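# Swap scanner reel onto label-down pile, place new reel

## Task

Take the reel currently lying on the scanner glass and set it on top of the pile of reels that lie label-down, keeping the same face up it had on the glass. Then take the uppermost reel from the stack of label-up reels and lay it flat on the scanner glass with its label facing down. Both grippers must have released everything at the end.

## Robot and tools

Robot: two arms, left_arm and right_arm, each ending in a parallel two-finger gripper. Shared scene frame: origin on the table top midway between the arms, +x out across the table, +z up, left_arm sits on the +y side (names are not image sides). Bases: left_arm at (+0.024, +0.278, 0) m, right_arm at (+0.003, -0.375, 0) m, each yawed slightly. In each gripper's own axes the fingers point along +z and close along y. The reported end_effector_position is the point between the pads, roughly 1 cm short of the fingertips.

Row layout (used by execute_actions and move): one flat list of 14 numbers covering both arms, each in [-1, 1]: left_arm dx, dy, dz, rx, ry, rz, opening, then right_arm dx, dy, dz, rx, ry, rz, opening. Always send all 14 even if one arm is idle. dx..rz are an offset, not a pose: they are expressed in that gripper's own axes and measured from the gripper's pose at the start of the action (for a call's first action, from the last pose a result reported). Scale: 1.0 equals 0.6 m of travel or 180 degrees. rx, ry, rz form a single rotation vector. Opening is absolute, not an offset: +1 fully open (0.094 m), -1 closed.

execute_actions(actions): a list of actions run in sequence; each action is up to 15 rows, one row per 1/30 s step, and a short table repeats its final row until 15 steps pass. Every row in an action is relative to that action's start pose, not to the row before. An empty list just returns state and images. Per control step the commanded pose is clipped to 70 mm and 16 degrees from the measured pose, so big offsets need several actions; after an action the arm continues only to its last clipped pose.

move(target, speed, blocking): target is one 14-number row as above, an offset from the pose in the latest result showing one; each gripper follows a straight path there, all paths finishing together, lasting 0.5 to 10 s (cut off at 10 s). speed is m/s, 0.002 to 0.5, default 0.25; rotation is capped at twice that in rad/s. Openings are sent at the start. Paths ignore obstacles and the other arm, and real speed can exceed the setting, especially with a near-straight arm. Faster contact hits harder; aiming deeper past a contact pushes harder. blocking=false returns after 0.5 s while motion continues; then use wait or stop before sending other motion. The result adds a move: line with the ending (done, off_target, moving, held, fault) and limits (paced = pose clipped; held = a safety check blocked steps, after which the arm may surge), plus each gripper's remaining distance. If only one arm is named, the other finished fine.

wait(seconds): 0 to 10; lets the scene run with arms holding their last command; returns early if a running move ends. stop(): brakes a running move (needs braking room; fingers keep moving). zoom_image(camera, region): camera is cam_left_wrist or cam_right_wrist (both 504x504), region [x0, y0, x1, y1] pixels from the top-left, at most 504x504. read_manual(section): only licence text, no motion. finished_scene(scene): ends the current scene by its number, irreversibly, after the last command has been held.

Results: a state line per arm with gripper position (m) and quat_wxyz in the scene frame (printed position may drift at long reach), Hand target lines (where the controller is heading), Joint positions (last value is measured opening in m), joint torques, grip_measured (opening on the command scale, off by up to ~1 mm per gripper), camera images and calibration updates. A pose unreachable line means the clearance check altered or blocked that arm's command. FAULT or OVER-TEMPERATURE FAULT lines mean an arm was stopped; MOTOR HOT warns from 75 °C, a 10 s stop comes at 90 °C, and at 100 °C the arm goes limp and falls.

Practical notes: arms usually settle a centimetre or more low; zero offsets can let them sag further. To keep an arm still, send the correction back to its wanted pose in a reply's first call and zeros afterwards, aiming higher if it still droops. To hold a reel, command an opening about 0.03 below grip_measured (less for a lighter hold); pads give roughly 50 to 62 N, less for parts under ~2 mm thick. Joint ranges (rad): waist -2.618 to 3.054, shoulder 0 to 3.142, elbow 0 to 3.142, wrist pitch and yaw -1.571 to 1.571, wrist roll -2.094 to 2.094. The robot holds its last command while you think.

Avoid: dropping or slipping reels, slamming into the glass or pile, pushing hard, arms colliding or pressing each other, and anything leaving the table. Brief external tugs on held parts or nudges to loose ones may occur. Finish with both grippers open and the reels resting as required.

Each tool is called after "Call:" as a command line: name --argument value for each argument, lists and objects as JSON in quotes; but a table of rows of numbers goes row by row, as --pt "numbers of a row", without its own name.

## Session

Call:
execute_actions --actions '[]'

Scene clock: 0.00 s.
left_arm: end_effector_position=(-0.0148, +0.5611, +0.1990) grip_measured=+1.000 end_effector_quat_wxyz=(-0.284, -0.570, +0.648, +0.418) | right_arm: end_effector_position=(+0.4216, -0.2292, +0.3715) grip_measured=+1.000 end_effector_quat_wxyz=(+0.311, +0.094, +0.726, +0.607)
Joint positions: left_arm=[ 0.986  1.646  1.291 -1.527 -1.031 -0.485  0.094] | right_arm=[ 0.163  1.48   1.285  0.069 -0.97   1.122  0.094]
Joint velocities: left_arm=[ 0.002 -0.022  0.017 -0.037 -0.007  0.066  0.   ] | right_arm=[ 0.022 -0.012 -0.012  0.007 -0.051 -0.037  0.   ]
Joint torques (N m, as the arm reports them, + toward a larger angle): no reading
Hand target (left_arm): -0.015, +0.563, +0.204; -0.278, -0.572, +0.643, +0.427
Hand target (right_arm): +0.419, -0.229, +0.379; +0.320, +0.085, +0.723, +0.607
camera_calibration (this result's frames):
cam_left_wrist: T_world_to_cam=[[0.557669, -0.0745847, -0.826706, 0.216701], [0.276176, -0.92254, 0.26953, 0.490587], [-0.782772, -0.378625, -0.493873, 0.398411], [0, 0, 0, 1]] pos_world=[0.0555299, 0.619597, 0.243685]
cam_right_wrist: T_world_to_cam=[[0.169545, -0.282247, -0.944241, 0.20302], [-0.975196, 0.0902851, -0.202091, 0.549635], [0.142291, 0.955084, -0.259939, 0.359205], [0, 0, 0, 1]] pos_world=[0.45047, -0.335393, 0.396148]

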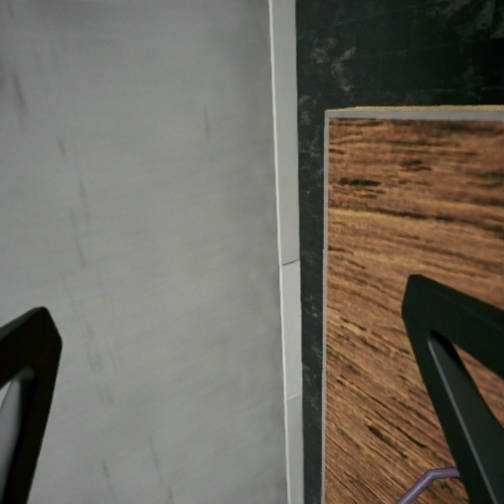

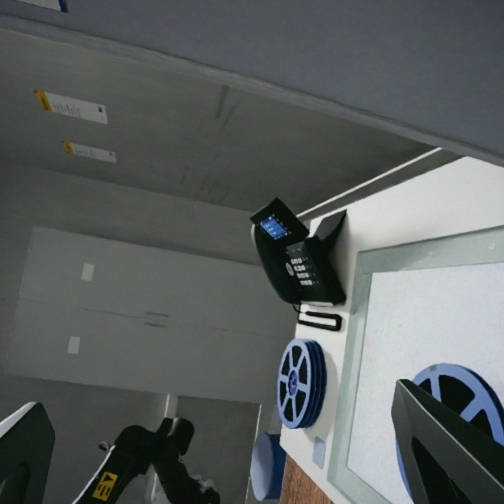

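Call:
move --target '[0.308,-0.245,-0.605,0.302,-0.205,0.412,1,0.127,-0.18,-0.167,0.426,0.218,-0.066,1]' --speed 0.35

Scene clock: 21.37 s.
left_arm: end_effector_position=(+0.3223, +0.3013, +0.2167) grip_measured=+1.000 end_effector_quat_wxyz=(+0.042, -0.008, +0.999, +0.007) | right_arm: end_effector_position=(+0.3397, -0.2983, +0.2440) grip_measured=+1.000 end_effector_quat_wxyz=(+0.102, +0.008, +0.994, +0.030)
Joint positions: left_arm=[-0.082  1.648  1.741 -1.579 -0.009  0.053  0.094] | right_arm=[ 0.383  1.742  1.944 -1.56  -0.013  0.231  0.094]
Joint velocities: left_arm=[-0.027  0.022 -0.007  0.066 -0.081  0.066  0.   ] | right_arm=[-0.002  0.002 -0.012 -0.081 -0.022  0.051  0.   ]
Joint torques (N m, as the arm reports them, + toward a larger angle): left_arm=[-0.43 -6.08  9.49  0.41  0.03  0.07] | right_arm=[  0.62 -11.36   5.54   0.45   0.1   -0.01]
Hand target (left_arm): +0.326, +0.298, +0.223; +0.052, +0.001, +0.999, +0.002
Hand target (right_arm): +0.332, -0.299, +0.250; +0.109, +0.003, +0.994, +0.025
Off the commanded pose (left_arm): 0.015 m, 5 deg.
Off the commanded pose (right_arm): 0.012 m, 12 deg.
joint sent to its limit (left arm) — the command would take joint 4 (wrist pitch) past its lower limit, so that joint was sent only as far as its limit.
joint sent to its limit (right arm) — the command would take joint 4 (wrist pitch) past its lower limit, so that joint was sent only as far as its limit.
move: off_target (left_arm, right_arm)
camera_calibration (this result's frames):
cam_left_wrist: T_world_to_cam=[[-0.0486496, -0.996736, 0.0644204, 0.304109], [-0.864949, 0.0742957, 0.496329, 0.17139], [-0.499496, -0.0315741, -0.865741, 0.457433], [0, 0, 0, 1]] pos_world=[0.391524, 0.304826, 0.291362]
cam_right_wrist: T_world_to_cam=[[-0.063043, -0.99801, -0.00122432, -0.287643], [-0.958906, 0.0602327, 0.277258, 0.3188], [-0.276633, 0.0186532, -0.960795, 0.437756], [0, 0, 0, 1]] pos_world=[0.408663, -0.314438, 0.331852]

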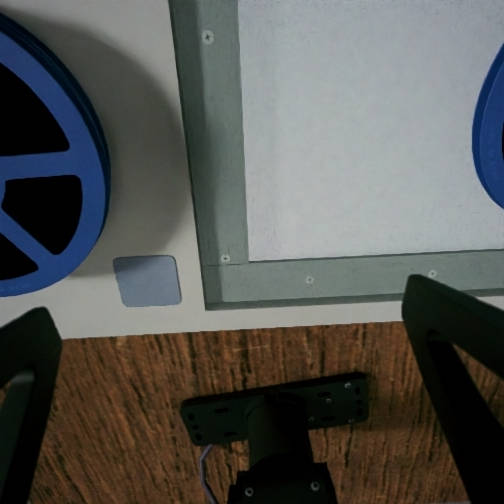

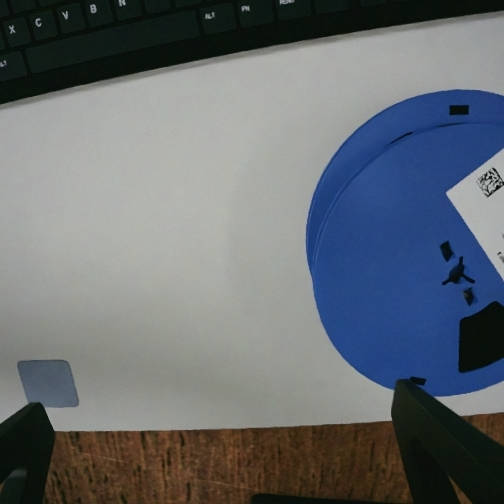

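Call:
move --target '[0.17,-0.28,0.21,0.298,-0.133,-0.286,-0.78,0,0,0,0,0,0,1]' --speed 0.3

Scene clock: 48.67 s.
left_arm: end_effector_position=(+0.2348, +0.1371, +0.0843) grip_measured=-0.778 end_effector_quat_wxyz=(+0.230, -0.391, +0.771, -0.447) | right_arm: end_effector_position=(+0.3399, -0.2989, +0.2440) grip_measured=+1.000 end_effector_quat_wxyz=(+0.103, +0.008, +0.994, +0.028)
Joint positions: left_arm=[-0.691  0.506  0.109 -0.122  0.075 -1.521  0.01 ] | right_arm=[ 0.383  1.742  1.944 -1.56  -0.01   0.231  0.094]
Joint velocities: left_arm=[-0.017  0.007  0.012  0.051  0.037 -0.022 -0.002] | right_arm=[ 0.002 -0.007  0.007  0.081  0.037 -0.037  0.   ]
Joint torques (N m, as the arm reports them, + toward a larger angle): left_arm=[-0.61  2.66  6.77  2.09 -0.15 -0.08] | right_arm=[ 0.04 -8.53  6.8   0.51 -0.03  0.02]
Hand target (left_arm): +0.234, +0.138, +0.076; +0.228, -0.395, +0.774, -0.439
Hand target (right_arm): +0.340, -0.298, +0.244; +0.102, +0.008, +0.994, +0.030
Off the commanded pose (left_arm): 0.005 m, 1 deg.
Off the commanded pose (right_arm): 0.001 m, 0 deg.
move: done
camera_calibration (this result's frames):
cam_left_wrist: T_world_to_cam=[[0.301793, -0.298725, 0.905364, -0.104142], [-0.918614, -0.345202, 0.192311, 0.269398], [0.255085, -0.889719, -0.378593, 0.193244], [0, 0, 0, 1]] pos_world=[0.229608, 0.233819, 0.115639]
cam_right_wrist: T_world_to_cam=[[-0.0636876, -0.997969, 0.00164496, -0.288634], [-0.959041, 0.061659, 0.276475, 0.319609], [-0.276015, 0.0160304, -0.96102, 0.436853], [0, 0, 0, 1]] pos_world=[0.408714, -0.314758, 0.331936]

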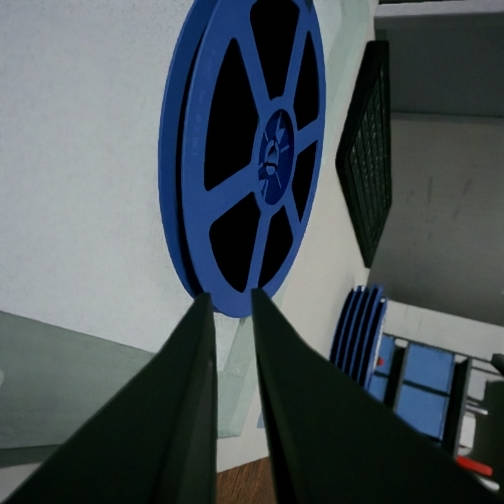

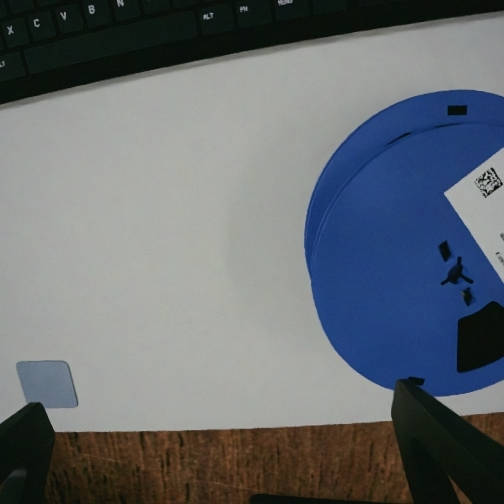

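Call:
move --target '[0,0,0.03,0,0,0,-0.78,0,0,0,0,0,0,1]' --speed 0.025

Scene clock: 56.50 s.
left_arm: end_effector_position=(+0.2500, +0.1285, +0.0815) grip_measured=-0.778 end_effector_quat_wxyz=(+0.233, -0.390, +0.768, -0.450) | right_arm: end_effector_position=(+0.3399, -0.2989, +0.2440) grip_measured=+1.000 end_effector_quat_wxyz=(+0.103, +0.008, +0.994, +0.028)
Joint positions: left_arm=[-0.691  0.693  0.109  0.075  0.072 -1.522  0.01 ] | right_arm=[ 0.383  1.742  1.944 -1.56  -0.01   0.231  0.094]
Joint velocities: left_arm=[-0.017 -0.007 -0.007  0.037 -0.007  0.037 -0.   ] | right_arm=[-0.017  0.007  0.007 -0.022 -0.007  0.081  0.   ]
Joint torques (N m, as the arm reports them, + toward a larger angle): left_arm=[-0.56  1.44  6.69  2.07 -0.06 -0.06] | right_arm=[ 0.04 -8.47  6.83  0.52 -0.01  0.01]
Hand target (left_arm): +0.248, +0.128, +0.075; +0.230, -0.391, +0.771, -0.447
Hand target (right_arm): +0.340, -0.299, +0.244; +0.103, +0.008, +0.994, +0.028
Off the commanded pose (left_arm): 0.007 m, 1 deg.
Off the commanded pose (right_arm): 0.000 m, 0 deg.
move: done
camera_calibration (this result's frames):
cam_left_wrist: T_world_to_cam=[[0.294538, -0.293297, 0.909519, -0.108054], [-0.919401, -0.346576, 0.185977, 0.281787], [0.260671, -0.890989, -0.371737, 0.178857], [0, 0, 0, 1]] pos_world=[0.244278, 0.225328, 0.112359]
cam_right_wrist: T_world_to_cam=[[-0.0636876, -0.997969, 0.00164496, -0.288634], [-0.959041, 0.061659, 0.276475, 0.319609], [-0.276015, 0.0160304, -0.96102, 0.436853], [0, 0, 0, 1]] pos_world=[0.408714, -0.314758, 0.331936]

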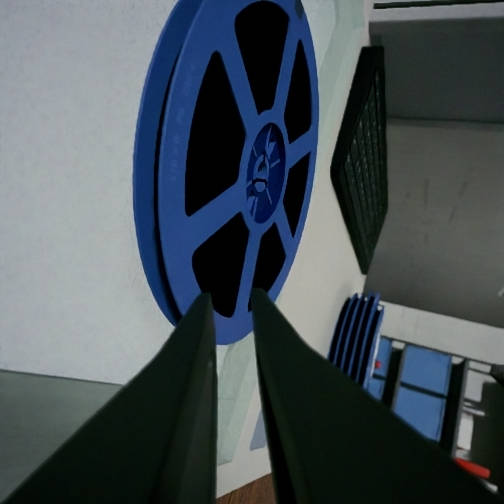

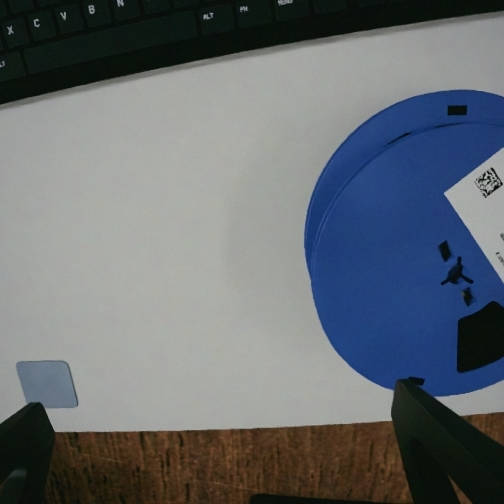

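Call:
move --target '[0,0.012,-0.045,0,0,0,-0.78,0,0,0,0,0,0,1]' --speed 0.05

Call:
move --target '[0,0.035,0.012,0,0,0,-0.78,0,0,0,0,0,0,1]' --speed 0.03

Scene clock: 66.07 s.
left_arm: end_effector_position=(+0.2291, +0.1422, +0.0883) grip_measured=-0.778 end_effector_quat_wxyz=(+0.233, -0.392, +0.767, -0.452) | right_arm: end_effector_position=(+0.3399, -0.2989, +0.2440) grip_measured=+1.000 end_effector_quat_wxyz=(+0.103, +0.008, +0.994, +0.028)
Joint positions: left_arm=[-0.681  0.404  0.109 -0.212  0.081 -1.522  0.01 ] | right_arm=[ 0.383  1.742  1.944 -1.56  -0.01   0.231  0.094]
Joint velocities: left_arm=[ 0.007 -0.017 -0.027 -0.051 -0.051  0.022 -0.   ] | right_arm=[ 0.002 -0.002 -0.002 -0.022  0.022 -0.007  0.   ]
Joint torques (N m, as the arm reports them, + toward a larger angle): left_arm=[0.71 0.27 8.53 1.72 0.06 0.08] | right_arm=[ 0.06 -8.52  6.8   0.52 -0.01  0.03]
Hand target (left_arm): +0.228, +0.144, +0.088; +0.233, -0.390, +0.768, -0.450
Hand target (right_arm): +0.340, -0.299, +0.244; +0.103, +0.008, +0.994, +0.028
Off the commanded pose (left_arm): 0.002 m, 0 deg.
Off the commanded pose (right_arm): 0.000 m, 0 deg.
move: done
camera_calibration (this result's frames):
cam_left_wrist: T_world_to_cam=[[0.2958, -0.288343, 0.910692, -0.105136], [-0.918288, -0.348463, 0.187937, 0.265885], [0.263152, -0.89187, -0.367858, 0.19833], [0, 0, 0, 1]] pos_world=[0.223067, 0.23922, 0.118734]
cam_right_wrist: T_world_to_cam=[[-0.0636876, -0.997969, 0.00164496, -0.288634], [-0.959041, 0.061659, 0.276475, 0.319609], [-0.276015, 0.0160304, -0.96102, 0.436853], [0, 0, 0, 1]] pos_world=[0.408714, -0.314758, 0.331936]

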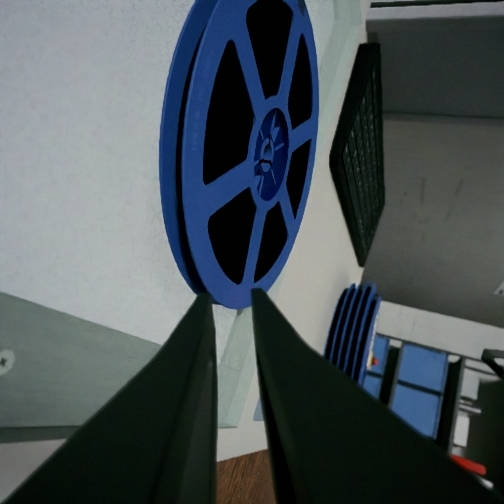

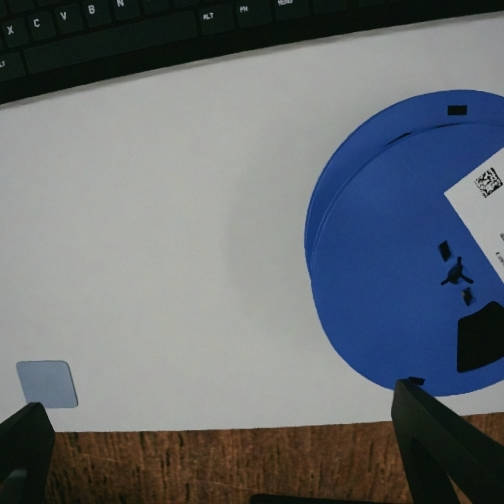

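Scene clock: 67.07 s.
left_arm: end_effector_position=(+0.2248, +0.1448, +0.0638) grip_measured=-0.778 end_effector_quat_wxyz=(+0.227, -0.396, +0.773, -0.442) | right_arm: end_effector_position=(+0.3399, -0.2989, +0.2440) grip_measured=+1.000 end_effector_quat_wxyz=(+0.103, +0.008, +0.994, +0.028)
Joint positions: left_arm=[-0.681  0.404  0.035 -0.164  0.081 -1.522  0.01 ] | right_arm=[ 0.383  1.742  1.944 -1.56  -0.01   0.231  0.094]
Joint velocities: left_arm=[-0.017  0.002  0.022 -0.022 -0.022  0.007 -0.   ] | right_arm=[ 0.002  0.002  0.007  0.022  0.007 -0.051  0.   ]
Joint torques (N m, as the arm reports them, + toward a larger angle): left_arm=[0.52 0.23 7.16 2.09 0.04 0.01] | right_arm=[ 0.06 -8.45  6.79  0.53 -0.01  0.02]
Hand target (left_arm): +0.226, +0.145, +0.066; +0.233, -0.392, +0.767, -0.451
Hand target (right_arm): +0.340, -0.299, +0.244; +0.103, +0.008, +0.994, +0.028
Off the commanded pose (left_arm): 0.003 m, 2 deg.
Off the commanded pose (right_arm): 0.000 m, 0 deg.
move: done
camera_calibration (this result's frames):
cam_left_wrist: T_world_to_cam=[[0.316657, -0.300562, 0.899661, -0.0830045], [-0.913769, -0.35111, 0.204323, 0.265718], [0.254469, -0.886783, -0.385826, 0.195078], [0, 0, 0, 1]] pos_world=[0.219448, 0.24134, 0.0956499]
cam_right_wrist: T_world_to_cam=[[-0.0636876, -0.997969, 0.00164496, -0.288634], [-0.959041, 0.061659, 0.276475, 0.319609], [-0.276015, 0.0160304, -0.96102, 0.436853], [0, 0, 0, 1]] pos_world=[0.408714, -0.314758, 0.331936]

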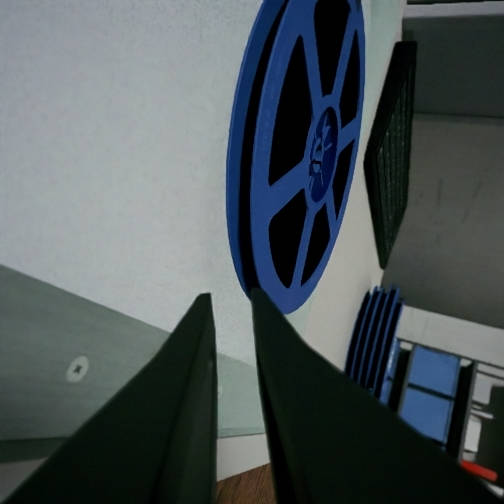

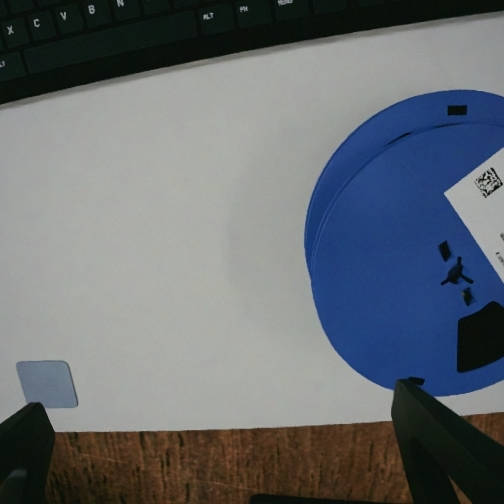

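Call:
move --target '[0,-0.03,0.036,0,0,0,-0.78,0,0,0,0,0,0,1]' --speed 0.025

Scene clock: 74.67 s.
left_arm: end_effector_position=(+0.2397, +0.1338, +0.0560) grip_measured=-0.778 end_effector_quat_wxyz=(+0.217, -0.398, +0.780, -0.430) | right_arm: end_effector_position=(+0.3399, -0.2989, +0.2440) grip_measured=+1.000 end_effector_quat_wxyz=(+0.103, +0.008, +0.994, +0.028)
Joint positions: left_arm=[-0.69   0.705  0.055  0.083  0.077 -1.526  0.01 ] | right_arm=[ 0.383  1.742  1.944 -1.56  -0.01   0.231  0.094]
Joint velocities: left_arm=[ 0.002  0.012 -0.002  0.081 -0.022 -0.11   0.   ] | right_arm=[ 0.002 -0.012 -0.007 -0.007 -0.022  0.037  0.   ]
Joint torques (N m, as the arm reports them, + toward a larger angle): left_arm=[-0.66  1.62 10.71  2.04 -0.12 -0.09] | right_arm=[ 0.02 -8.5   6.8   0.52 -0.01  0.02]
Hand target (left_arm): +0.246, +0.129, +0.069; +0.226, -0.396, +0.773, -0.442
Hand target (right_arm): +0.340, -0.299, +0.244; +0.103, +0.008, +0.994, +0.028
Off the commanded pose (left_arm): 0.015 m, 2 deg.
Off the commanded pose (right_arm): 0.000 m, 0 deg.
move: off_target (left_arm)
camera_calibration (this result's frames):
cam_left_wrist: T_world_to_cam=[[0.341495, -0.316377, 0.885035, -0.0870625], [-0.909079, -0.350285, 0.225555, 0.274702], [0.238654, -0.881593, -0.407233, 0.182852], [0, 0, 0, 1]] pos_world=[0.235819, 0.22988, 0.0895561]
cam_right_wrist: T_world_to_cam=[[-0.0636876, -0.997969, 0.00164496, -0.288634], [-0.959041, 0.061659, 0.276475, 0.319609], [-0.276015, 0.0160304, -0.96102, 0.436853], [0, 0, 0, 1]] pos_world=[0.408714, -0.314758, 0.331936]

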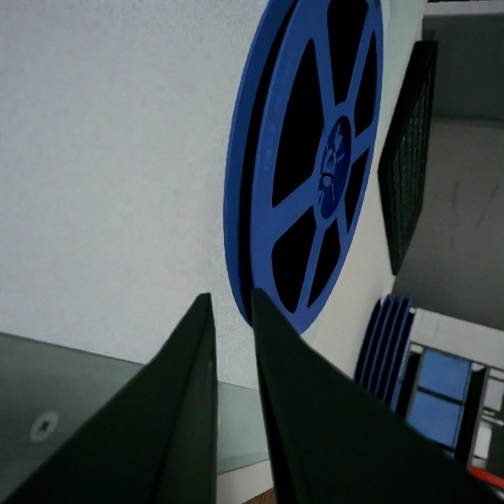

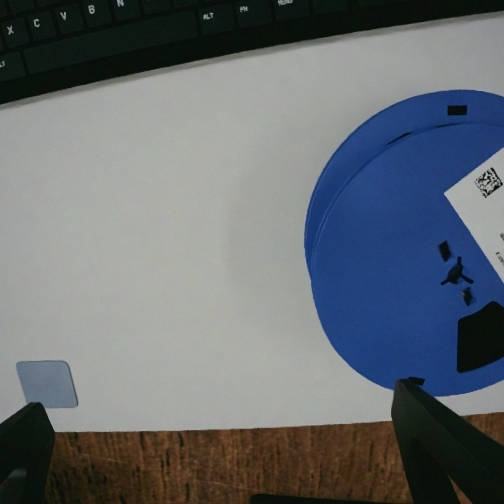

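Sagged too low. Raise ~13 mm.

Call:
move --target '[0,-0.045,-0.022,0,0,0,-0.78,0,0,0,0,0,0,1]' --speed 0.03

Scene clock: 82.30 s.
left_arm: end_effector_position=(+0.2411, +0.1331, +0.0746) grip_measured=-0.778 end_effector_quat_wxyz=(+0.214, -0.401, +0.783, -0.425) | right_arm: end_effector_position=(+0.3399, -0.2989, +0.2440) grip_measured=+1.000 end_effector_quat_wxyz=(+0.103, +0.008, +0.994, +0.028)
Joint positions: left_arm=[-0.69   0.66   0.141 -0.063  0.077 -1.527  0.01 ] | right_arm=[ 0.383  1.742  1.944 -1.56  -0.01   0.231  0.094]
Joint velocities: left_arm=[-0.007 -0.022 -0.007 -0.081  0.037 -0.037  0.001] | right_arm=[-0.002  0.012  0.002  0.051 -0.051 -0.051  0.   ]
Joint torques (N m, as the arm reports them, + toward a larger angle): left_arm=[-0.3  -0.9  11.1   1.66 -0.05 -0.05] | right_arm=[ 0.01 -8.53  6.81  0.52 -0.01  0.02]
Hand target (left_arm): +0.242, +0.132, +0.086; +0.217, -0.398, +0.780, -0.431
Hand target (right_arm): +0.340, -0.299, +0.244; +0.103, +0.008, +0.994, +0.028
Off the commanded pose (left_arm): 0.011 m, 1 deg.
Off the commanded pose (right_arm): 0.000 m, 0 deg.
move: off_target (left_arm)
camera_calibration (this result's frames):
cam_left_wrist: T_world_to_cam=[[0.353562, -0.323209, 0.877798, -0.105649], [-0.905786, -0.352596, 0.235007, 0.27032], [0.233552, -0.878187, -0.417422, 0.190953], [0, 0, 0, 1]] pos_world=[0.237607, 0.22886, 0.108919]
cam_right_wrist: T_world_to_cam=[[-0.0636876, -0.997969, 0.00164496, -0.288634], [-0.959041, 0.061659, 0.276475, 0.319609], [-0.276015, 0.0160304, -0.96102, 0.436853], [0, 0, 0, 1]] pos_world=[0.408714, -0.314758, 0.331936]

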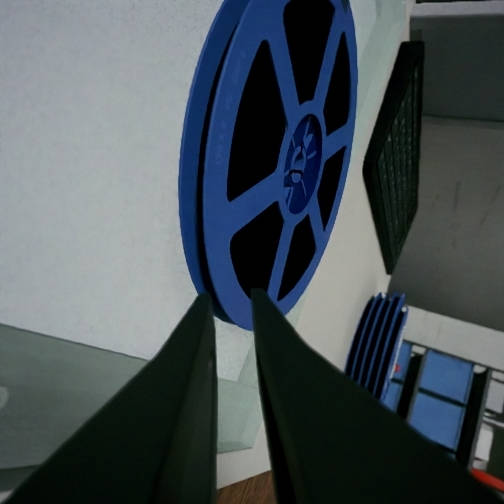

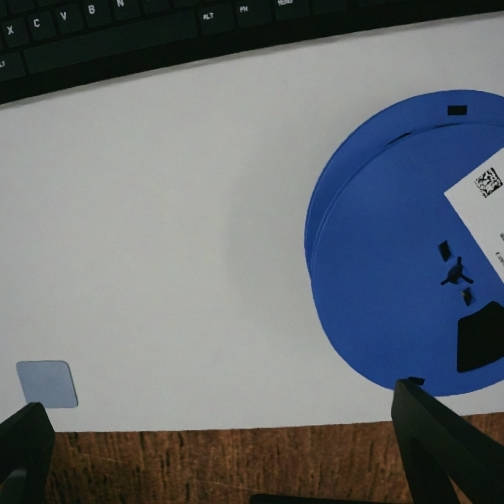

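Call:
move --target '[0,-0.008,0.045,0,0,0,-0.78,0,0,0,0,0,0,1]' --speed 0.025

Scene clock: 87.90 s.
left_arm: end_effector_position=(+0.2592, +0.1221, +0.0596) grip_measured=-0.778 end_effector_quat_wxyz=(+0.210, -0.402, +0.786, -0.420) | right_arm: end_effector_position=(+0.3399, -0.2989, +0.2440) grip_measured=+1.000 end_effector_quat_wxyz=(+0.103, +0.008, +0.994, +0.028)
Joint positions: left_arm=[-0.691  0.926  0.141  0.19   0.077 -1.527  0.01 ] | right_arm=[ 0.383  1.742  1.944 -1.56  -0.01   0.231  0.094]
Joint velocities: left_arm=[-0.017 -0.012  0.002  0.051  0.022 -0.051  0.   ] | right_arm=[-0.007 -0.017  0.007 -0.037 -0.095  0.037  0.   ]
Joint torques (N m, as the arm reports them, + toward a larger angle): left_arm=[-0.86  0.39  8.54  2.02 -0.09 -0.1 ] | right_arm=[ 0.06 -8.48  6.83  0.51 -0.01  0.02]
Hand target (left_arm): +0.262, +0.118, +0.064; +0.214, -0.400, +0.783, -0.425
Hand target (right_arm): +0.340, -0.299, +0.244; +0.103, +0.008, +0.994, +0.028
Off the commanded pose (left_arm): 0.006 m, 1 deg.
Off the commanded pose (right_arm): 0.000 m, 0 deg.
move: done
camera_calibration (this result's frames):
cam_left_wrist: T_world_to_cam=[[0.364205, -0.328921, 0.871301, -0.104112], [-0.902862, -0.354201, 0.243685, 0.285317], [0.228463, -0.875416, -0.425972, 0.172291], [0, 0, 0, 1]] pos_world=[0.256157, 0.217641, 0.0945767]
cam_right_wrist: T_world_to_cam=[[-0.0636876, -0.997969, 0.00164496, -0.288634], [-0.959041, 0.061659, 0.276475, 0.319609], [-0.276015, 0.0160304, -0.96102, 0.436853], [0, 0, 0, 1]] pos_world=[0.408714, -0.314758, 0.331936]

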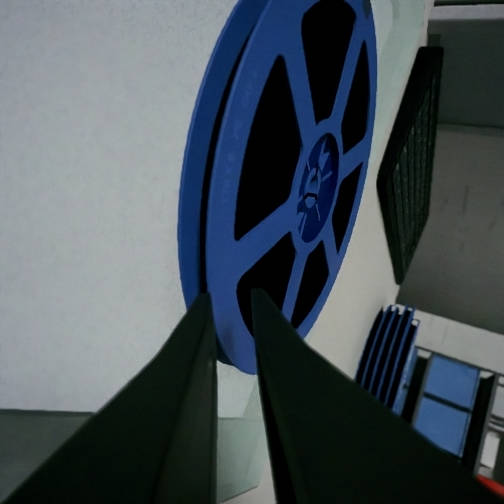

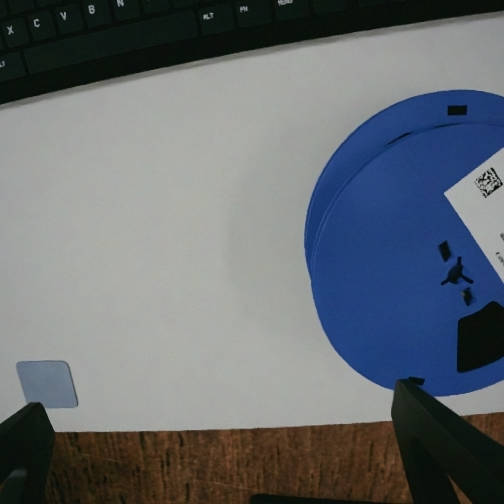

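Similar to the success view. Advance a bit more, close.

Call:
move --target '[0,-0.022,0.02,0,0,0,-0.78,0,0,0,0,0,0,1]' --speed 0.02

Call:
execute_actions --actions '[[[0,0,0,0,0,0,-0.92,0,0,0,0,0,0,1]],[[0,0,0,0,0,0,-1,0,0,0,0,0,0,1]]]'

Scene clock: 93.17 s.
left_arm: end_effector_position=(+0.2647, +0.1177, +0.0529) grip_measured=-0.778 end_effector_quat_wxyz=(+0.202, -0.405, +0.793, -0.408) | right_arm: end_effector_position=(+0.3399, -0.2989, +0.2440) grip_measured=+1.000 end_effector_quat_wxyz=(+0.103, +0.008, +0.994, +0.028)
Joint positions: left_arm=[-0.694  1.023  0.168  0.227  0.077 -1.527  0.01 ] | right_arm=[ 0.383  1.742  1.944 -1.56  -0.01   0.231  0.094]
Joint velocities: left_arm=[ 0.002  0.002 -0.007 -0.022  0.022  0.022  0.   ] | right_arm=[-0.007  0.002  0.002 -0.022  0.022 -0.051  0.   ]
Joint torques (N m, as the arm reports them, + toward a larger angle): left_arm=[-0.36 -0.21 10.03  1.97 -0.08 -0.08] | right_arm=[ 0.03 -8.5   6.81  0.54 -0.01  0.02]
Hand target (left_arm): +0.273, +0.112, +0.064; +0.210, -0.402, +0.786, -0.420
Hand target (right_arm): +0.340, -0.299, +0.244; +0.103, +0.008, +0.994, +0.028
Off the commanded pose (left_arm): 0.015 m, 2 deg.
Off the commanded pose (right_arm): 0.000 m, 0 deg.
move: off_target (left_arm)
camera_calibration (this result's frames):
cam_left_wrist: T_world_to_cam=[[0.386473, -0.344313, 0.855621, -0.104988], [-0.897217, -0.355243, 0.262307, 0.287955], [0.213638, -0.869052, -0.446215, 0.168554], [0, 0, 0, 1]] pos_world=[0.262923, 0.212628, 0.0895087]
cam_right_wrist: T_world_to_cam=[[-0.0636876, -0.997969, 0.00164496, -0.288634], [-0.959041, 0.061659, 0.276475, 0.319609], [-0.276015, 0.0160304, -0.96102, 0.436853], [0, 0, 0, 1]] pos_world=[0.408714, -0.314758, 0.331936]

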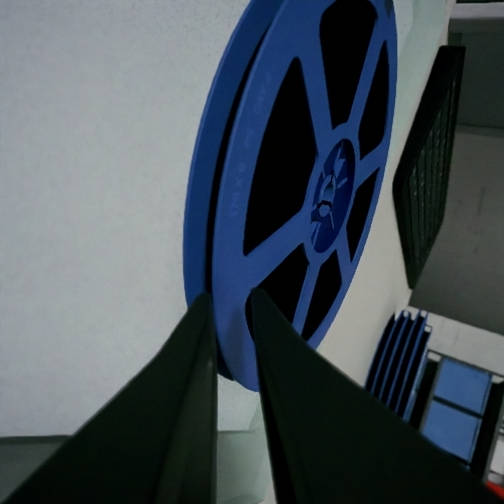

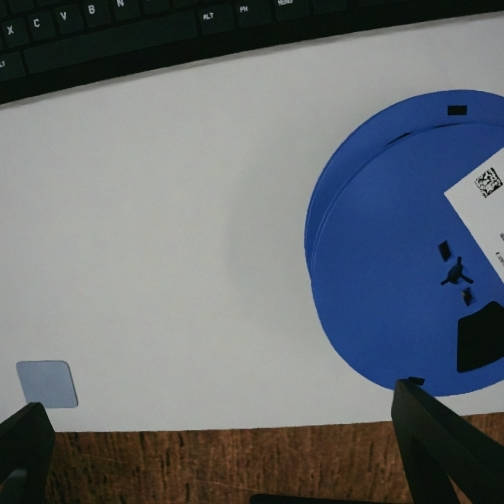

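Scene clock: 94.17 s.
left_arm: end_effector_position=(+0.2647, +0.1177, +0.0529) grip_measured=-0.995 end_effector_quat_wxyz=(+0.202, -0.405, +0.793, -0.408) | right_arm: end_effector_position=(+0.3399, -0.2989, +0.2440) grip_measured=+1.000 end_effector_quat_wxyz=(+0.103, +0.008, +0.994, +0.028)
Joint positions: left_arm=[-0.694  1.023  0.168  0.227  0.077 -1.527  0.   ] | right_arm=[ 0.383  1.742  1.944 -1.56  -0.01   0.231  0.094]
Joint velocities: left_arm=[ 0.002  0.007 -0.012 -0.022  0.022 -0.022  0.001] | right_arm=[ 0.002 -0.002 -0.017  0.007 -0.022  0.081  0.   ]
Joint torques (N m, as the arm reports them, + toward a larger angle): left_arm=[ 0.01 -0.98  7.27  1.86 -0.01 -0.02] | right_arm=[ 0.03 -8.48  6.82  0.52 -0.01  0.01]
Hand target (left_arm): +0.265, +0.118, +0.053; +0.202, -0.405, +0.793, -0.408
Hand target (right_arm): +0.340, -0.299, +0.244; +0.103, +0.008, +0.994, +0.028
Off the commanded pose (left_arm): 0.000 m, 0 deg.
Off the commanded pose (right_arm): 0.000 m, 0 deg.
camera_calibration (this result's frames):
cam_left_wrist: T_world_to_cam=[[0.386473, -0.344313, 0.855621, -0.104988], [-0.897217, -0.355243, 0.262307, 0.287955], [0.213638, -0.869052, -0.446215, 0.168554], [0, 0, 0, 1]] pos_world=[0.262923, 0.212628, 0.0895087]
cam_right_wrist: T_world_to_cam=[[-0.0636876, -0.997969, 0.00164496, -0.288634], [-0.959041, 0.061659, 0.276475, 0.319609], [-0.276015, 0.0160304, -0.96102, 0.436853], [0, 0, 0, 1]] pos_world=[0.408714, -0.314758, 0.331936]

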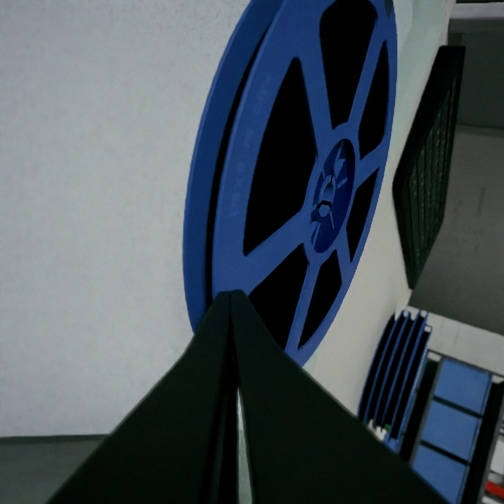

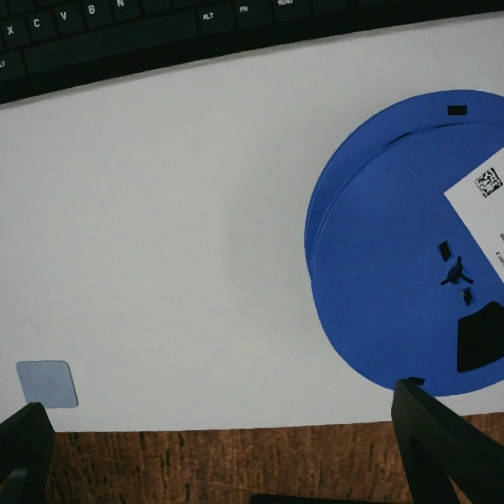

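Call:
move --target '[0,-0.03,-0.012,0,0,0,-0.78,0,0,0,0,0,0,1]' --speed 0.03

Call:
move --target '[0,-0.03,0.04,0,0,0,-0.78,0,0,0,0,0,0,1]' --speed 0.02

Scene clock: 104.40 s.
left_arm: end_effector_position=(+0.2642, +0.1179, +0.0594) grip_measured=-0.782 end_effector_quat_wxyz=(+0.197, -0.408, +0.797, -0.399) | right_arm: end_effector_position=(+0.3399, -0.2989, +0.2440) grip_measured=+1.000 end_effector_quat_wxyz=(+0.103, +0.008, +0.994, +0.028)
Joint positions: left_arm=[-0.694  0.99   0.21   0.128  0.077 -1.527  0.01 ] | right_arm=[ 0.383  1.742  1.944 -1.56  -0.01   0.231  0.094]
Joint velocities: left_arm=[-0.007  0.012  0.017 -0.022 -0.022 -0.066 -0.   ] | right_arm=[ 0.007 -0.002  0.002  0.022 -0.007  0.007  0.   ]
Joint torques (N m, as the arm reports them, + toward a larger angle): left_arm=[-0.18 -2.49 10.23  1.59 -0.03 -0.05] | right_arm=[ 0.04 -8.55  6.81  0.52 -0.01  0.  ]
Hand target (left_arm): +0.268, +0.115, +0.072; +0.202, -0.405, +0.793, -0.408
Hand target (right_arm): +0.340, -0.299, +0.244; +0.103, +0.008, +0.994, +0.028
Off the commanded pose (left_arm): 0.013 m, 1 deg.
Off the commanded pose (right_arm): 0.000 m, 0 deg.
move: off_target (left_arm)
camera_calibration (this result's frames):
cam_left_wrist: T_world_to_cam=[[0.403668, -0.354706, 0.843348, -0.11284], [-0.891768, -0.358536, 0.276047, 0.284054], [0.204455, -0.863502, -0.461045, 0.174462], [0, 0, 0, 1]] pos_world=[0.26319, 0.212467, 0.0971855]
cam_right_wrist: T_world_to_cam=[[-0.0636876, -0.997969, 0.00164496, -0.288634], [-0.959041, 0.061659, 0.276475, 0.319609], [-0.276015, 0.0160304, -0.96102, 0.436853], [0, 0, 0, 1]] pos_world=[0.408714, -0.314758, 0.331936]

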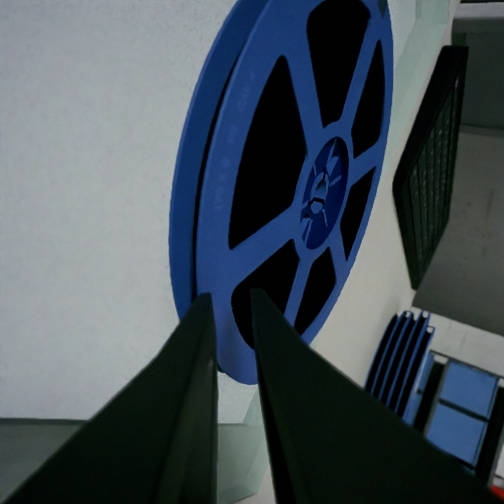

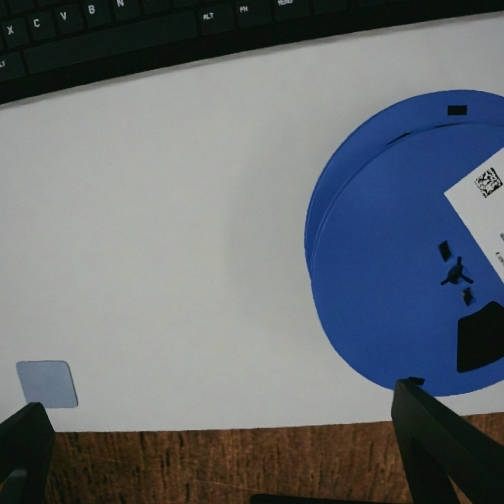

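Scene clock: 106.17 s.
left_arm: end_effector_position=(+0.2776, +0.1099, +0.0452) grip_measured=-0.782 end_effector_quat_wxyz=(+0.185, -0.414, +0.806, -0.380) | right_arm: end_effector_position=(+0.3399, -0.2989, +0.2440) grip_measured=+1.000 end_effector_quat_wxyz=(+0.103, +0.008, +0.994, +0.028)
Joint positions: left_arm=[-0.694  1.17   0.26   0.21   0.077 -1.528  0.01 ] | right_arm=[ 0.383  1.742  1.944 -1.56  -0.01   0.231  0.094]
Joint velocities: left_arm=[-0.012 -0.002 -0.007  0.007  0.022  0.022  0.001] | right_arm=[ 0.007 -0.012 -0.007  0.007 -0.051 -0.037  0.   ]
Joint torques (N m, as the arm reports them, + toward a larger angle): left_arm=[-0.88 -1.32 10.08  2.06 -0.1  -0.11] | right_arm=[ 0.03 -8.5   6.83  0.52 -0.01  0.01]
Hand target (left_arm): +0.288, +0.101, +0.060; +0.196, -0.408, +0.797, -0.399
Hand target (right_arm): +0.340, -0.299, +0.244; +0.103, +0.008, +0.994, +0.028
Off the commanded pose (left_arm): 0.020 m, 3 deg.
Off the commanded pose (right_arm): 0.000 m, 0 deg.
move: off_target (left_arm)
camera_calibration (this result's frames):
cam_left_wrist: T_world_to_cam=[[0.43933, -0.374938, 0.81634, -0.115614], [-0.879119, -0.366355, 0.304851, 0.293054], [0.18477, -0.85159, -0.490566, 0.163687], [0, 0, 0, 1]] pos_world=[0.278178, 0.203408, 0.0853413]
cam_right_wrist: T_world_to_cam=[[-0.0636876, -0.997969, 0.00164496, -0.288634], [-0.959041, 0.061659, 0.276475, 0.319609], [-0.276015, 0.0160304, -0.96102, 0.436853], [0, 0, 0, 1]] pos_world=[0.408714, -0.314758, 0.331936]

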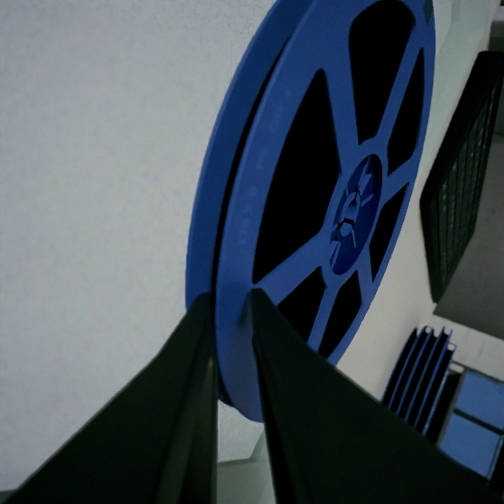

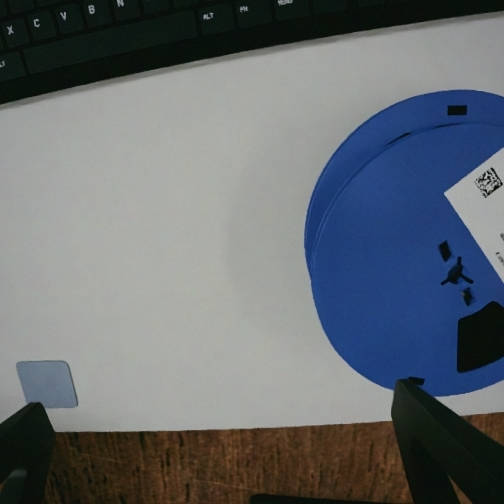

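Call:
execute_actions --actions '[[[0,-0.01,0,0,0,0,-0.92,0,0,0,0,0,0,1]],[[0,-0.01,0,0,0,0,-1,0,0,0,0,0,0,1]]]'

Scene clock: 110.87 s.
left_arm: end_effector_position=(+0.2782, +0.1095, +0.0460) grip_measured=-0.987 end_effector_quat_wxyz=(+0.186, -0.414, +0.806, -0.381) | right_arm: end_effector_position=(+0.3399, -0.2989, +0.2440) grip_measured=+1.000 end_effector_quat_wxyz=(+0.103, +0.008, +0.994, +0.028)
Joint positions: left_arm=[-0.694  1.171  0.261  0.212  0.077 -1.528  0.001] | right_arm=[ 0.383  1.742  1.944 -1.56  -0.01   0.231  0.094]
Joint velocities: left_arm=[-0.012 -0.012 -0.002 -0.022  0.007  0.051 -0.   ] | right_arm=[ 0.007 -0.012 -0.002  0.081 -0.037  0.11   0.   ]
Joint torques (N m, as the arm reports them, + toward a larger angle): left_arm=[-0.08 -1.98  9.2   1.51 -0.02 -0.04] | right_arm=[ 0.   -8.56  6.84  0.53  0.    0.01]
Hand target (left_arm): +0.280, +0.108, +0.050; +0.185, -0.414, +0.806, -0.380
Hand target (right_arm): +0.340, -0.299, +0.244; +0.103, +0.008, +0.994, +0.028
Off the commanded pose (left_arm): 0.005 m, 0 deg.
Off the commanded pose (right_arm): 0.000 m, 0 deg.
camera_calibration (this result's frames):
cam_left_wrist: T_world_to_cam=[[0.437195, -0.373648, 0.818075, -0.116268], [-0.879913, -0.365875, 0.303132, 0.293461], [0.186049, -0.852363, -0.488737, 0.16329], [0, 0, 0, 1]] pos_world=[0.278672, 0.203109, 0.0859643]
cam_right_wrist: T_world_to_cam=[[-0.0636876, -0.997969, 0.00164496, -0.288634], [-0.959041, 0.061659, 0.276475, 0.319609], [-0.276015, 0.0160304, -0.96102, 0.436853], [0, 0, 0, 1]] pos_world=[0.408714, -0.314758, 0.331936]

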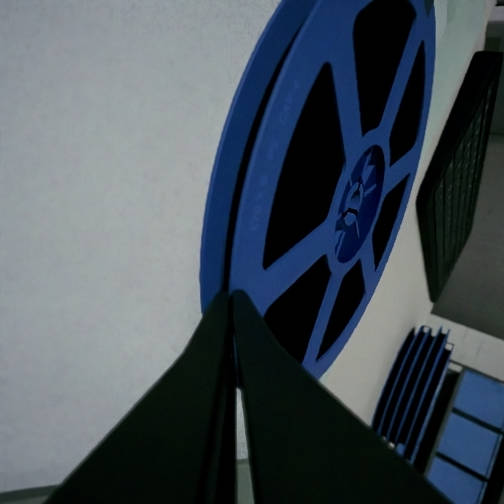

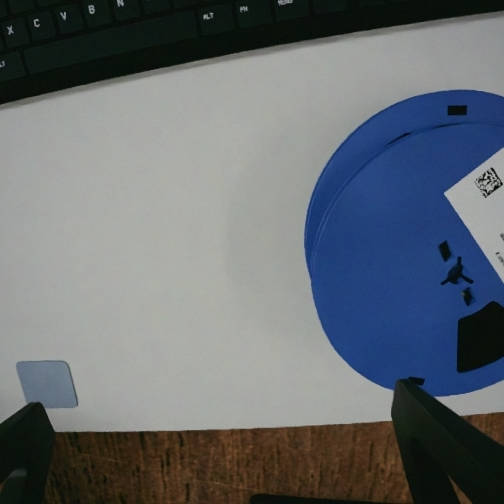

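Call:
execute_actions --actions '[[[0,0,0,0,0,0,-0.8,0,0,0,0,0,0,1]]]'

Call:
move --target '[0,-0.045,0.025,0.02,0,0,-0.8,0,0,0,0,0,0,1]' --speed 0.02

Call:
execute_actions --actions '[[[0,0,0,0,0,0,-0.92,0,0,0,0,0,0,1]],[[0,0,0,0,0,0,-1,0,0,0,0,0,0,1]]]'

Scene clock: 119.30 s.
left_arm: end_effector_position=(+0.2783, +0.1094, +0.0461) grip_measured=-0.802 end_effector_quat_wxyz=(+0.186, -0.414, +0.805, -0.382) | right_arm: end_effector_position=(+0.3399, -0.2989, +0.2440) grip_measured=+1.000 end_effector_quat_wxyz=(+0.103, +0.008, +0.994, +0.028)
Joint positions: left_arm=[-0.694  1.171  0.261  0.213  0.077 -1.528  0.009] | right_arm=[ 0.383  1.742  1.944 -1.56  -0.01   0.231  0.094]
Joint velocities: left_arm=[ 0.027 -0.007  0.007  0.007  0.066 -0.037 -0.001] | right_arm=[ 0.017  0.007  0.012  0.037 -0.022 -0.11   0.   ]
Joint torques (N m, as the arm reports them, + toward a larger angle): left_arm=[ 0.02 -2.02  6.98  1.78 -0.01 -0.02] | right_arm=[ 0.03 -8.49  6.81  0.53  0.    0.02]
Hand target (left_arm): +0.278, +0.109, +0.046; +0.186, -0.414, +0.805, -0.381
Hand target (right_arm): +0.340, -0.299, +0.244; +0.103, +0.008, +0.994, +0.028
Off the commanded pose (left_arm): 0.000 m, 0 deg.
Off the commanded pose (right_arm): 0.000 m, 0 deg.
camera_calibration (this result's frames):
cam_left_wrist: T_world_to_cam=[[0.436661, -0.373325, 0.818508, -0.116362], [-0.88011, -0.365756, 0.302702, 0.293547], [0.186368, -0.852556, -0.488279, 0.163199], [0, 0, 0, 1]] pos_world=[0.27875, 0.203062, 0.0860727]
cam_right_wrist: T_world_to_cam=[[-0.0636876, -0.997969, 0.00164496, -0.288634], [-0.959041, 0.061659, 0.276475, 0.319609], [-0.276015, 0.0160304, -0.96102, 0.436853], [0, 0, 0, 1]] pos_world=[0.408714, -0.314758, 0.331936]

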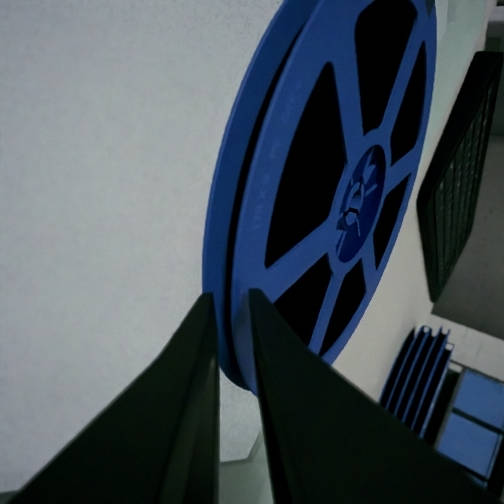

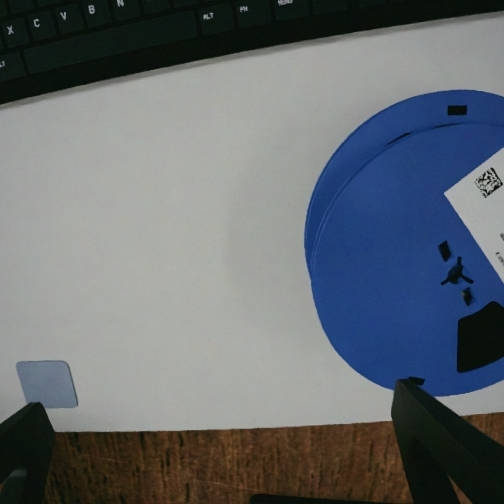

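Scene clock: 121.10 s.
left_arm: end_effector_position=(+0.2910, +0.1018, +0.0440) grip_measured=-0.802 end_effector_quat_wxyz=(+0.189, -0.413, +0.802, -0.388) | right_arm: end_effector_position=(+0.3399, -0.2989, +0.2440) grip_measured=+1.000 end_effector_quat_wxyz=(+0.103, +0.008, +0.994, +0.028)
Joint positions: left_arm=[-0.694  1.269  0.286  0.302  0.077 -1.53   0.009] | right_arm=[ 0.383  1.742  1.944 -1.56  -0.01   0.231  0.094]
Joint velocities: left_arm=[-0.002 -0.002 -0.002 -0.022 -0.007 -0.11  -0.001] | right_arm=[-0.002 -0.007 -0.017 -0.022 -0.066  0.007  0.   ]
Joint torques (N m, as the arm reports them, + toward a larger angle): left_arm=[-0.59 -2.01  9.75  2.08 -0.04 -0.1 ] | right_arm=[ 0.09 -8.5   6.8   0.52 -0.02  0.02]
Hand target (left_arm): +0.301, +0.093, +0.058; +0.198, -0.407, +0.793, -0.407
Hand target (right_arm): +0.340, -0.299, +0.244; +0.103, +0.008, +0.994, +0.028
Off the commanded pose (left_arm): 0.019 m, 3 deg.
Off the commanded pose (right_arm): 0.000 m, 0 deg.
move: off_target (left_arm)
camera_calibration (this result's frames):
cam_left_wrist: T_world_to_cam=[[0.42655, -0.36501, 0.82754, -0.121362], [-0.883502, -0.363992, 0.294846, 0.303702], [0.193596, -0.8569, -0.477748, 0.151143], [0, 0, 0, 1]] pos_world=[0.290828, 0.195761, 0.0830946]
cam_right_wrist: T_world_to_cam=[[-0.0636876, -0.997969, 0.00164496, -0.288634], [-0.959041, 0.061659, 0.276475, 0.319609], [-0.276015, 0.0160304, -0.96102, 0.436853], [0, 0, 0, 1]] pos_world=[0.408714, -0.314758, 0.331936]

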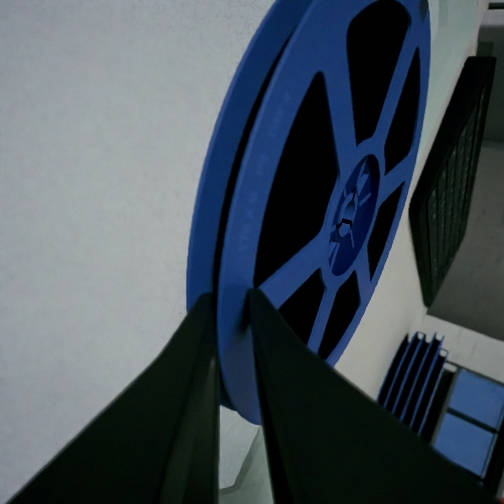

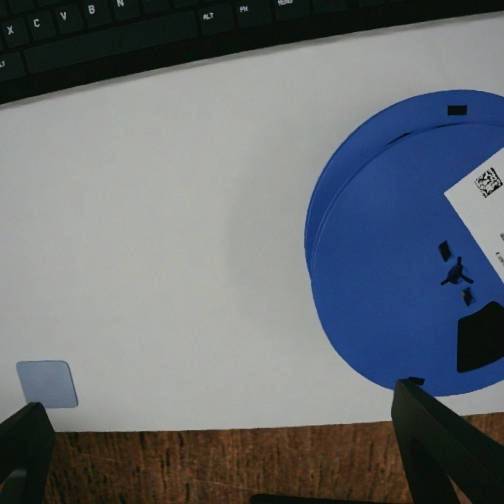

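Scene clock: 122.10 s.
left_arm: end_effector_position=(+0.2979, +0.0972, +0.0548) grip_measured=-0.939 end_effector_quat_wxyz=(+0.201, -0.406, +0.792, -0.409) | right_arm: end_effector_position=(+0.3399, -0.2989, +0.2440) grip_measured=+1.000 end_effector_quat_wxyz=(+0.103, +0.008, +0.994, +0.028)
Joint positions: left_arm=[-0.694  1.269  0.286  0.357  0.078 -1.53   0.003] | right_arm=[ 0.383  1.742  1.944 -1.56  -0.01   0.231  0.094]
Joint velocities: left_arm=[-0.012 -0.007 -0.017 -0.022  0.007  0.051 -0.   ] | right_arm=[-0.012 -0.002 -0.007  0.037 -0.022 -0.037  0.   ]
Joint torques (N m, as the arm reports them, + toward a larger angle): left_arm=[ 0.01 -2.75  6.71  1.48 -0.01 -0.02] | right_arm=[-0.02 -8.47  6.8   0.52 -0.01  0.01]
Hand target (left_arm): +0.293, +0.100, +0.048; +0.193, -0.410, +0.799, -0.396
Hand target (right_arm): +0.340, -0.299, +0.244; +0.103, +0.008, +0.994, +0.028
Off the commanded pose (left_arm): 0.009 m, 2 deg.
Off the commanded pose (right_arm): 0.000 m, 0 deg.
camera_calibration (this result's frames):
cam_left_wrist: T_world_to_cam=[[0.386924, -0.340899, 0.856784, -0.127071], [-0.896941, -0.35475, 0.26391, 0.3098], [0.213978, -0.870598, -0.443028, 0.144463], [0, 0, 0, 1]] pos_world=[0.296127, 0.192353, 0.0911145]
cam_right_wrist: T_world_to_cam=[[-0.0636876, -0.997969, 0.00164496, -0.288634], [-0.959041, 0.061659, 0.276475, 0.319609], [-0.276015, 0.0160304, -0.96102, 0.436853], [0, 0, 0, 1]] pos_world=[0.408714, -0.314758, 0.331936]

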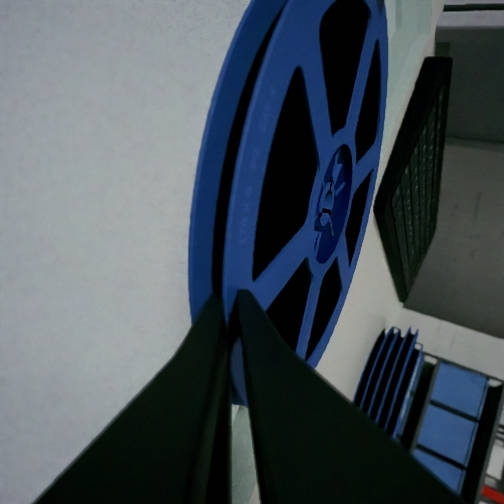

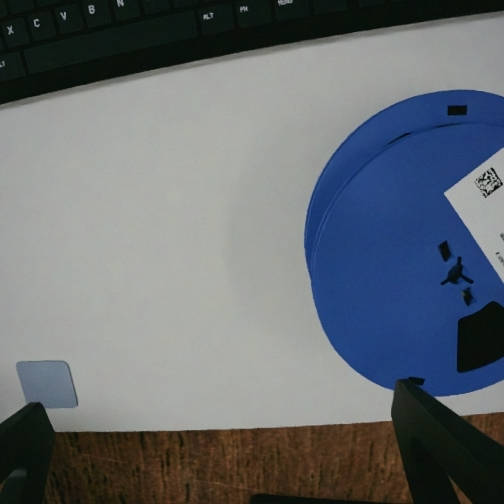

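Good (−0.939 like prior success). Lift.

Call:
move --target '[0,-0.22,-0.12,0,0,0,-1,0,0,0,0,0,0,1]' --speed 0.05

Scene clock: 128.57 s.
left_arm: end_effector_position=(+0.3071, +0.0917, +0.1805) grip_measured=-0.987 end_effector_quat_wxyz=(+0.186, -0.413, +0.804, -0.385) | right_arm: end_effector_position=(+0.3399, -0.2989, +0.2440) grip_measured=+1.000 end_effector_quat_wxyz=(+0.103, +0.008, +0.994, +0.028)
Joint positions: left_arm=[-0.694  1.081  0.789 -0.398  0.078 -1.53   0.001] | right_arm=[ 0.383  1.742  1.944 -1.56  -0.01   0.231  0.094]
Joint velocities: left_arm=[ 0.002  0.012 -0.007 -0.022 -0.022  0.022  0.   ] | right_arm=[-0.002 -0.002  0.017 -0.037  0.037 -0.022  0.   ]
Joint torques (N m, as the arm reports them, + toward a larger angle): left_arm=[-0.56 -4.13 11.72  1.91 -0.06 -0.08] | right_arm=[ 0.01 -8.52  6.83  0.52  0.01  0.02]
Hand target (left_arm): +0.310, +0.088, +0.205; +0.201, -0.406, +0.792, -0.409
Hand target (right_arm): +0.340, -0.299, +0.244; +0.103, +0.008, +0.994, +0.028
Off the commanded pose (left_arm): 0.025 m, 4 deg.
Off the commanded pose (right_arm): 0.000 m, 0 deg.
move: off_target (left_arm)
camera_calibration (this result's frames):
cam_left_wrist: T_world_to_cam=[[0.433261, -0.368906, 0.82231, -0.245602], [-0.881352, -0.364173, 0.300993, 0.272232], [0.188425, -0.855153, -0.482918, 0.207033], [0, 0, 0, 1]] pos_world=[0.307332, 0.18558, 0.220001]
cam_right_wrist: T_world_to_cam=[[-0.0636876, -0.997969, 0.00164496, -0.288634], [-0.959041, 0.061659, 0.276475, 0.319609], [-0.276015, 0.0160304, -0.96102, 0.436853], [0, 0, 0, 1]] pos_world=[0.408714, -0.314758, 0.331936]

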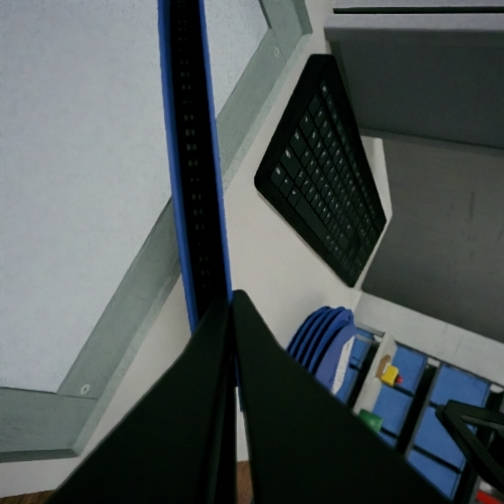

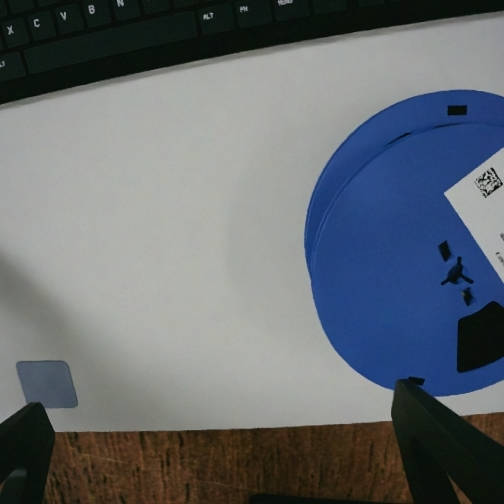

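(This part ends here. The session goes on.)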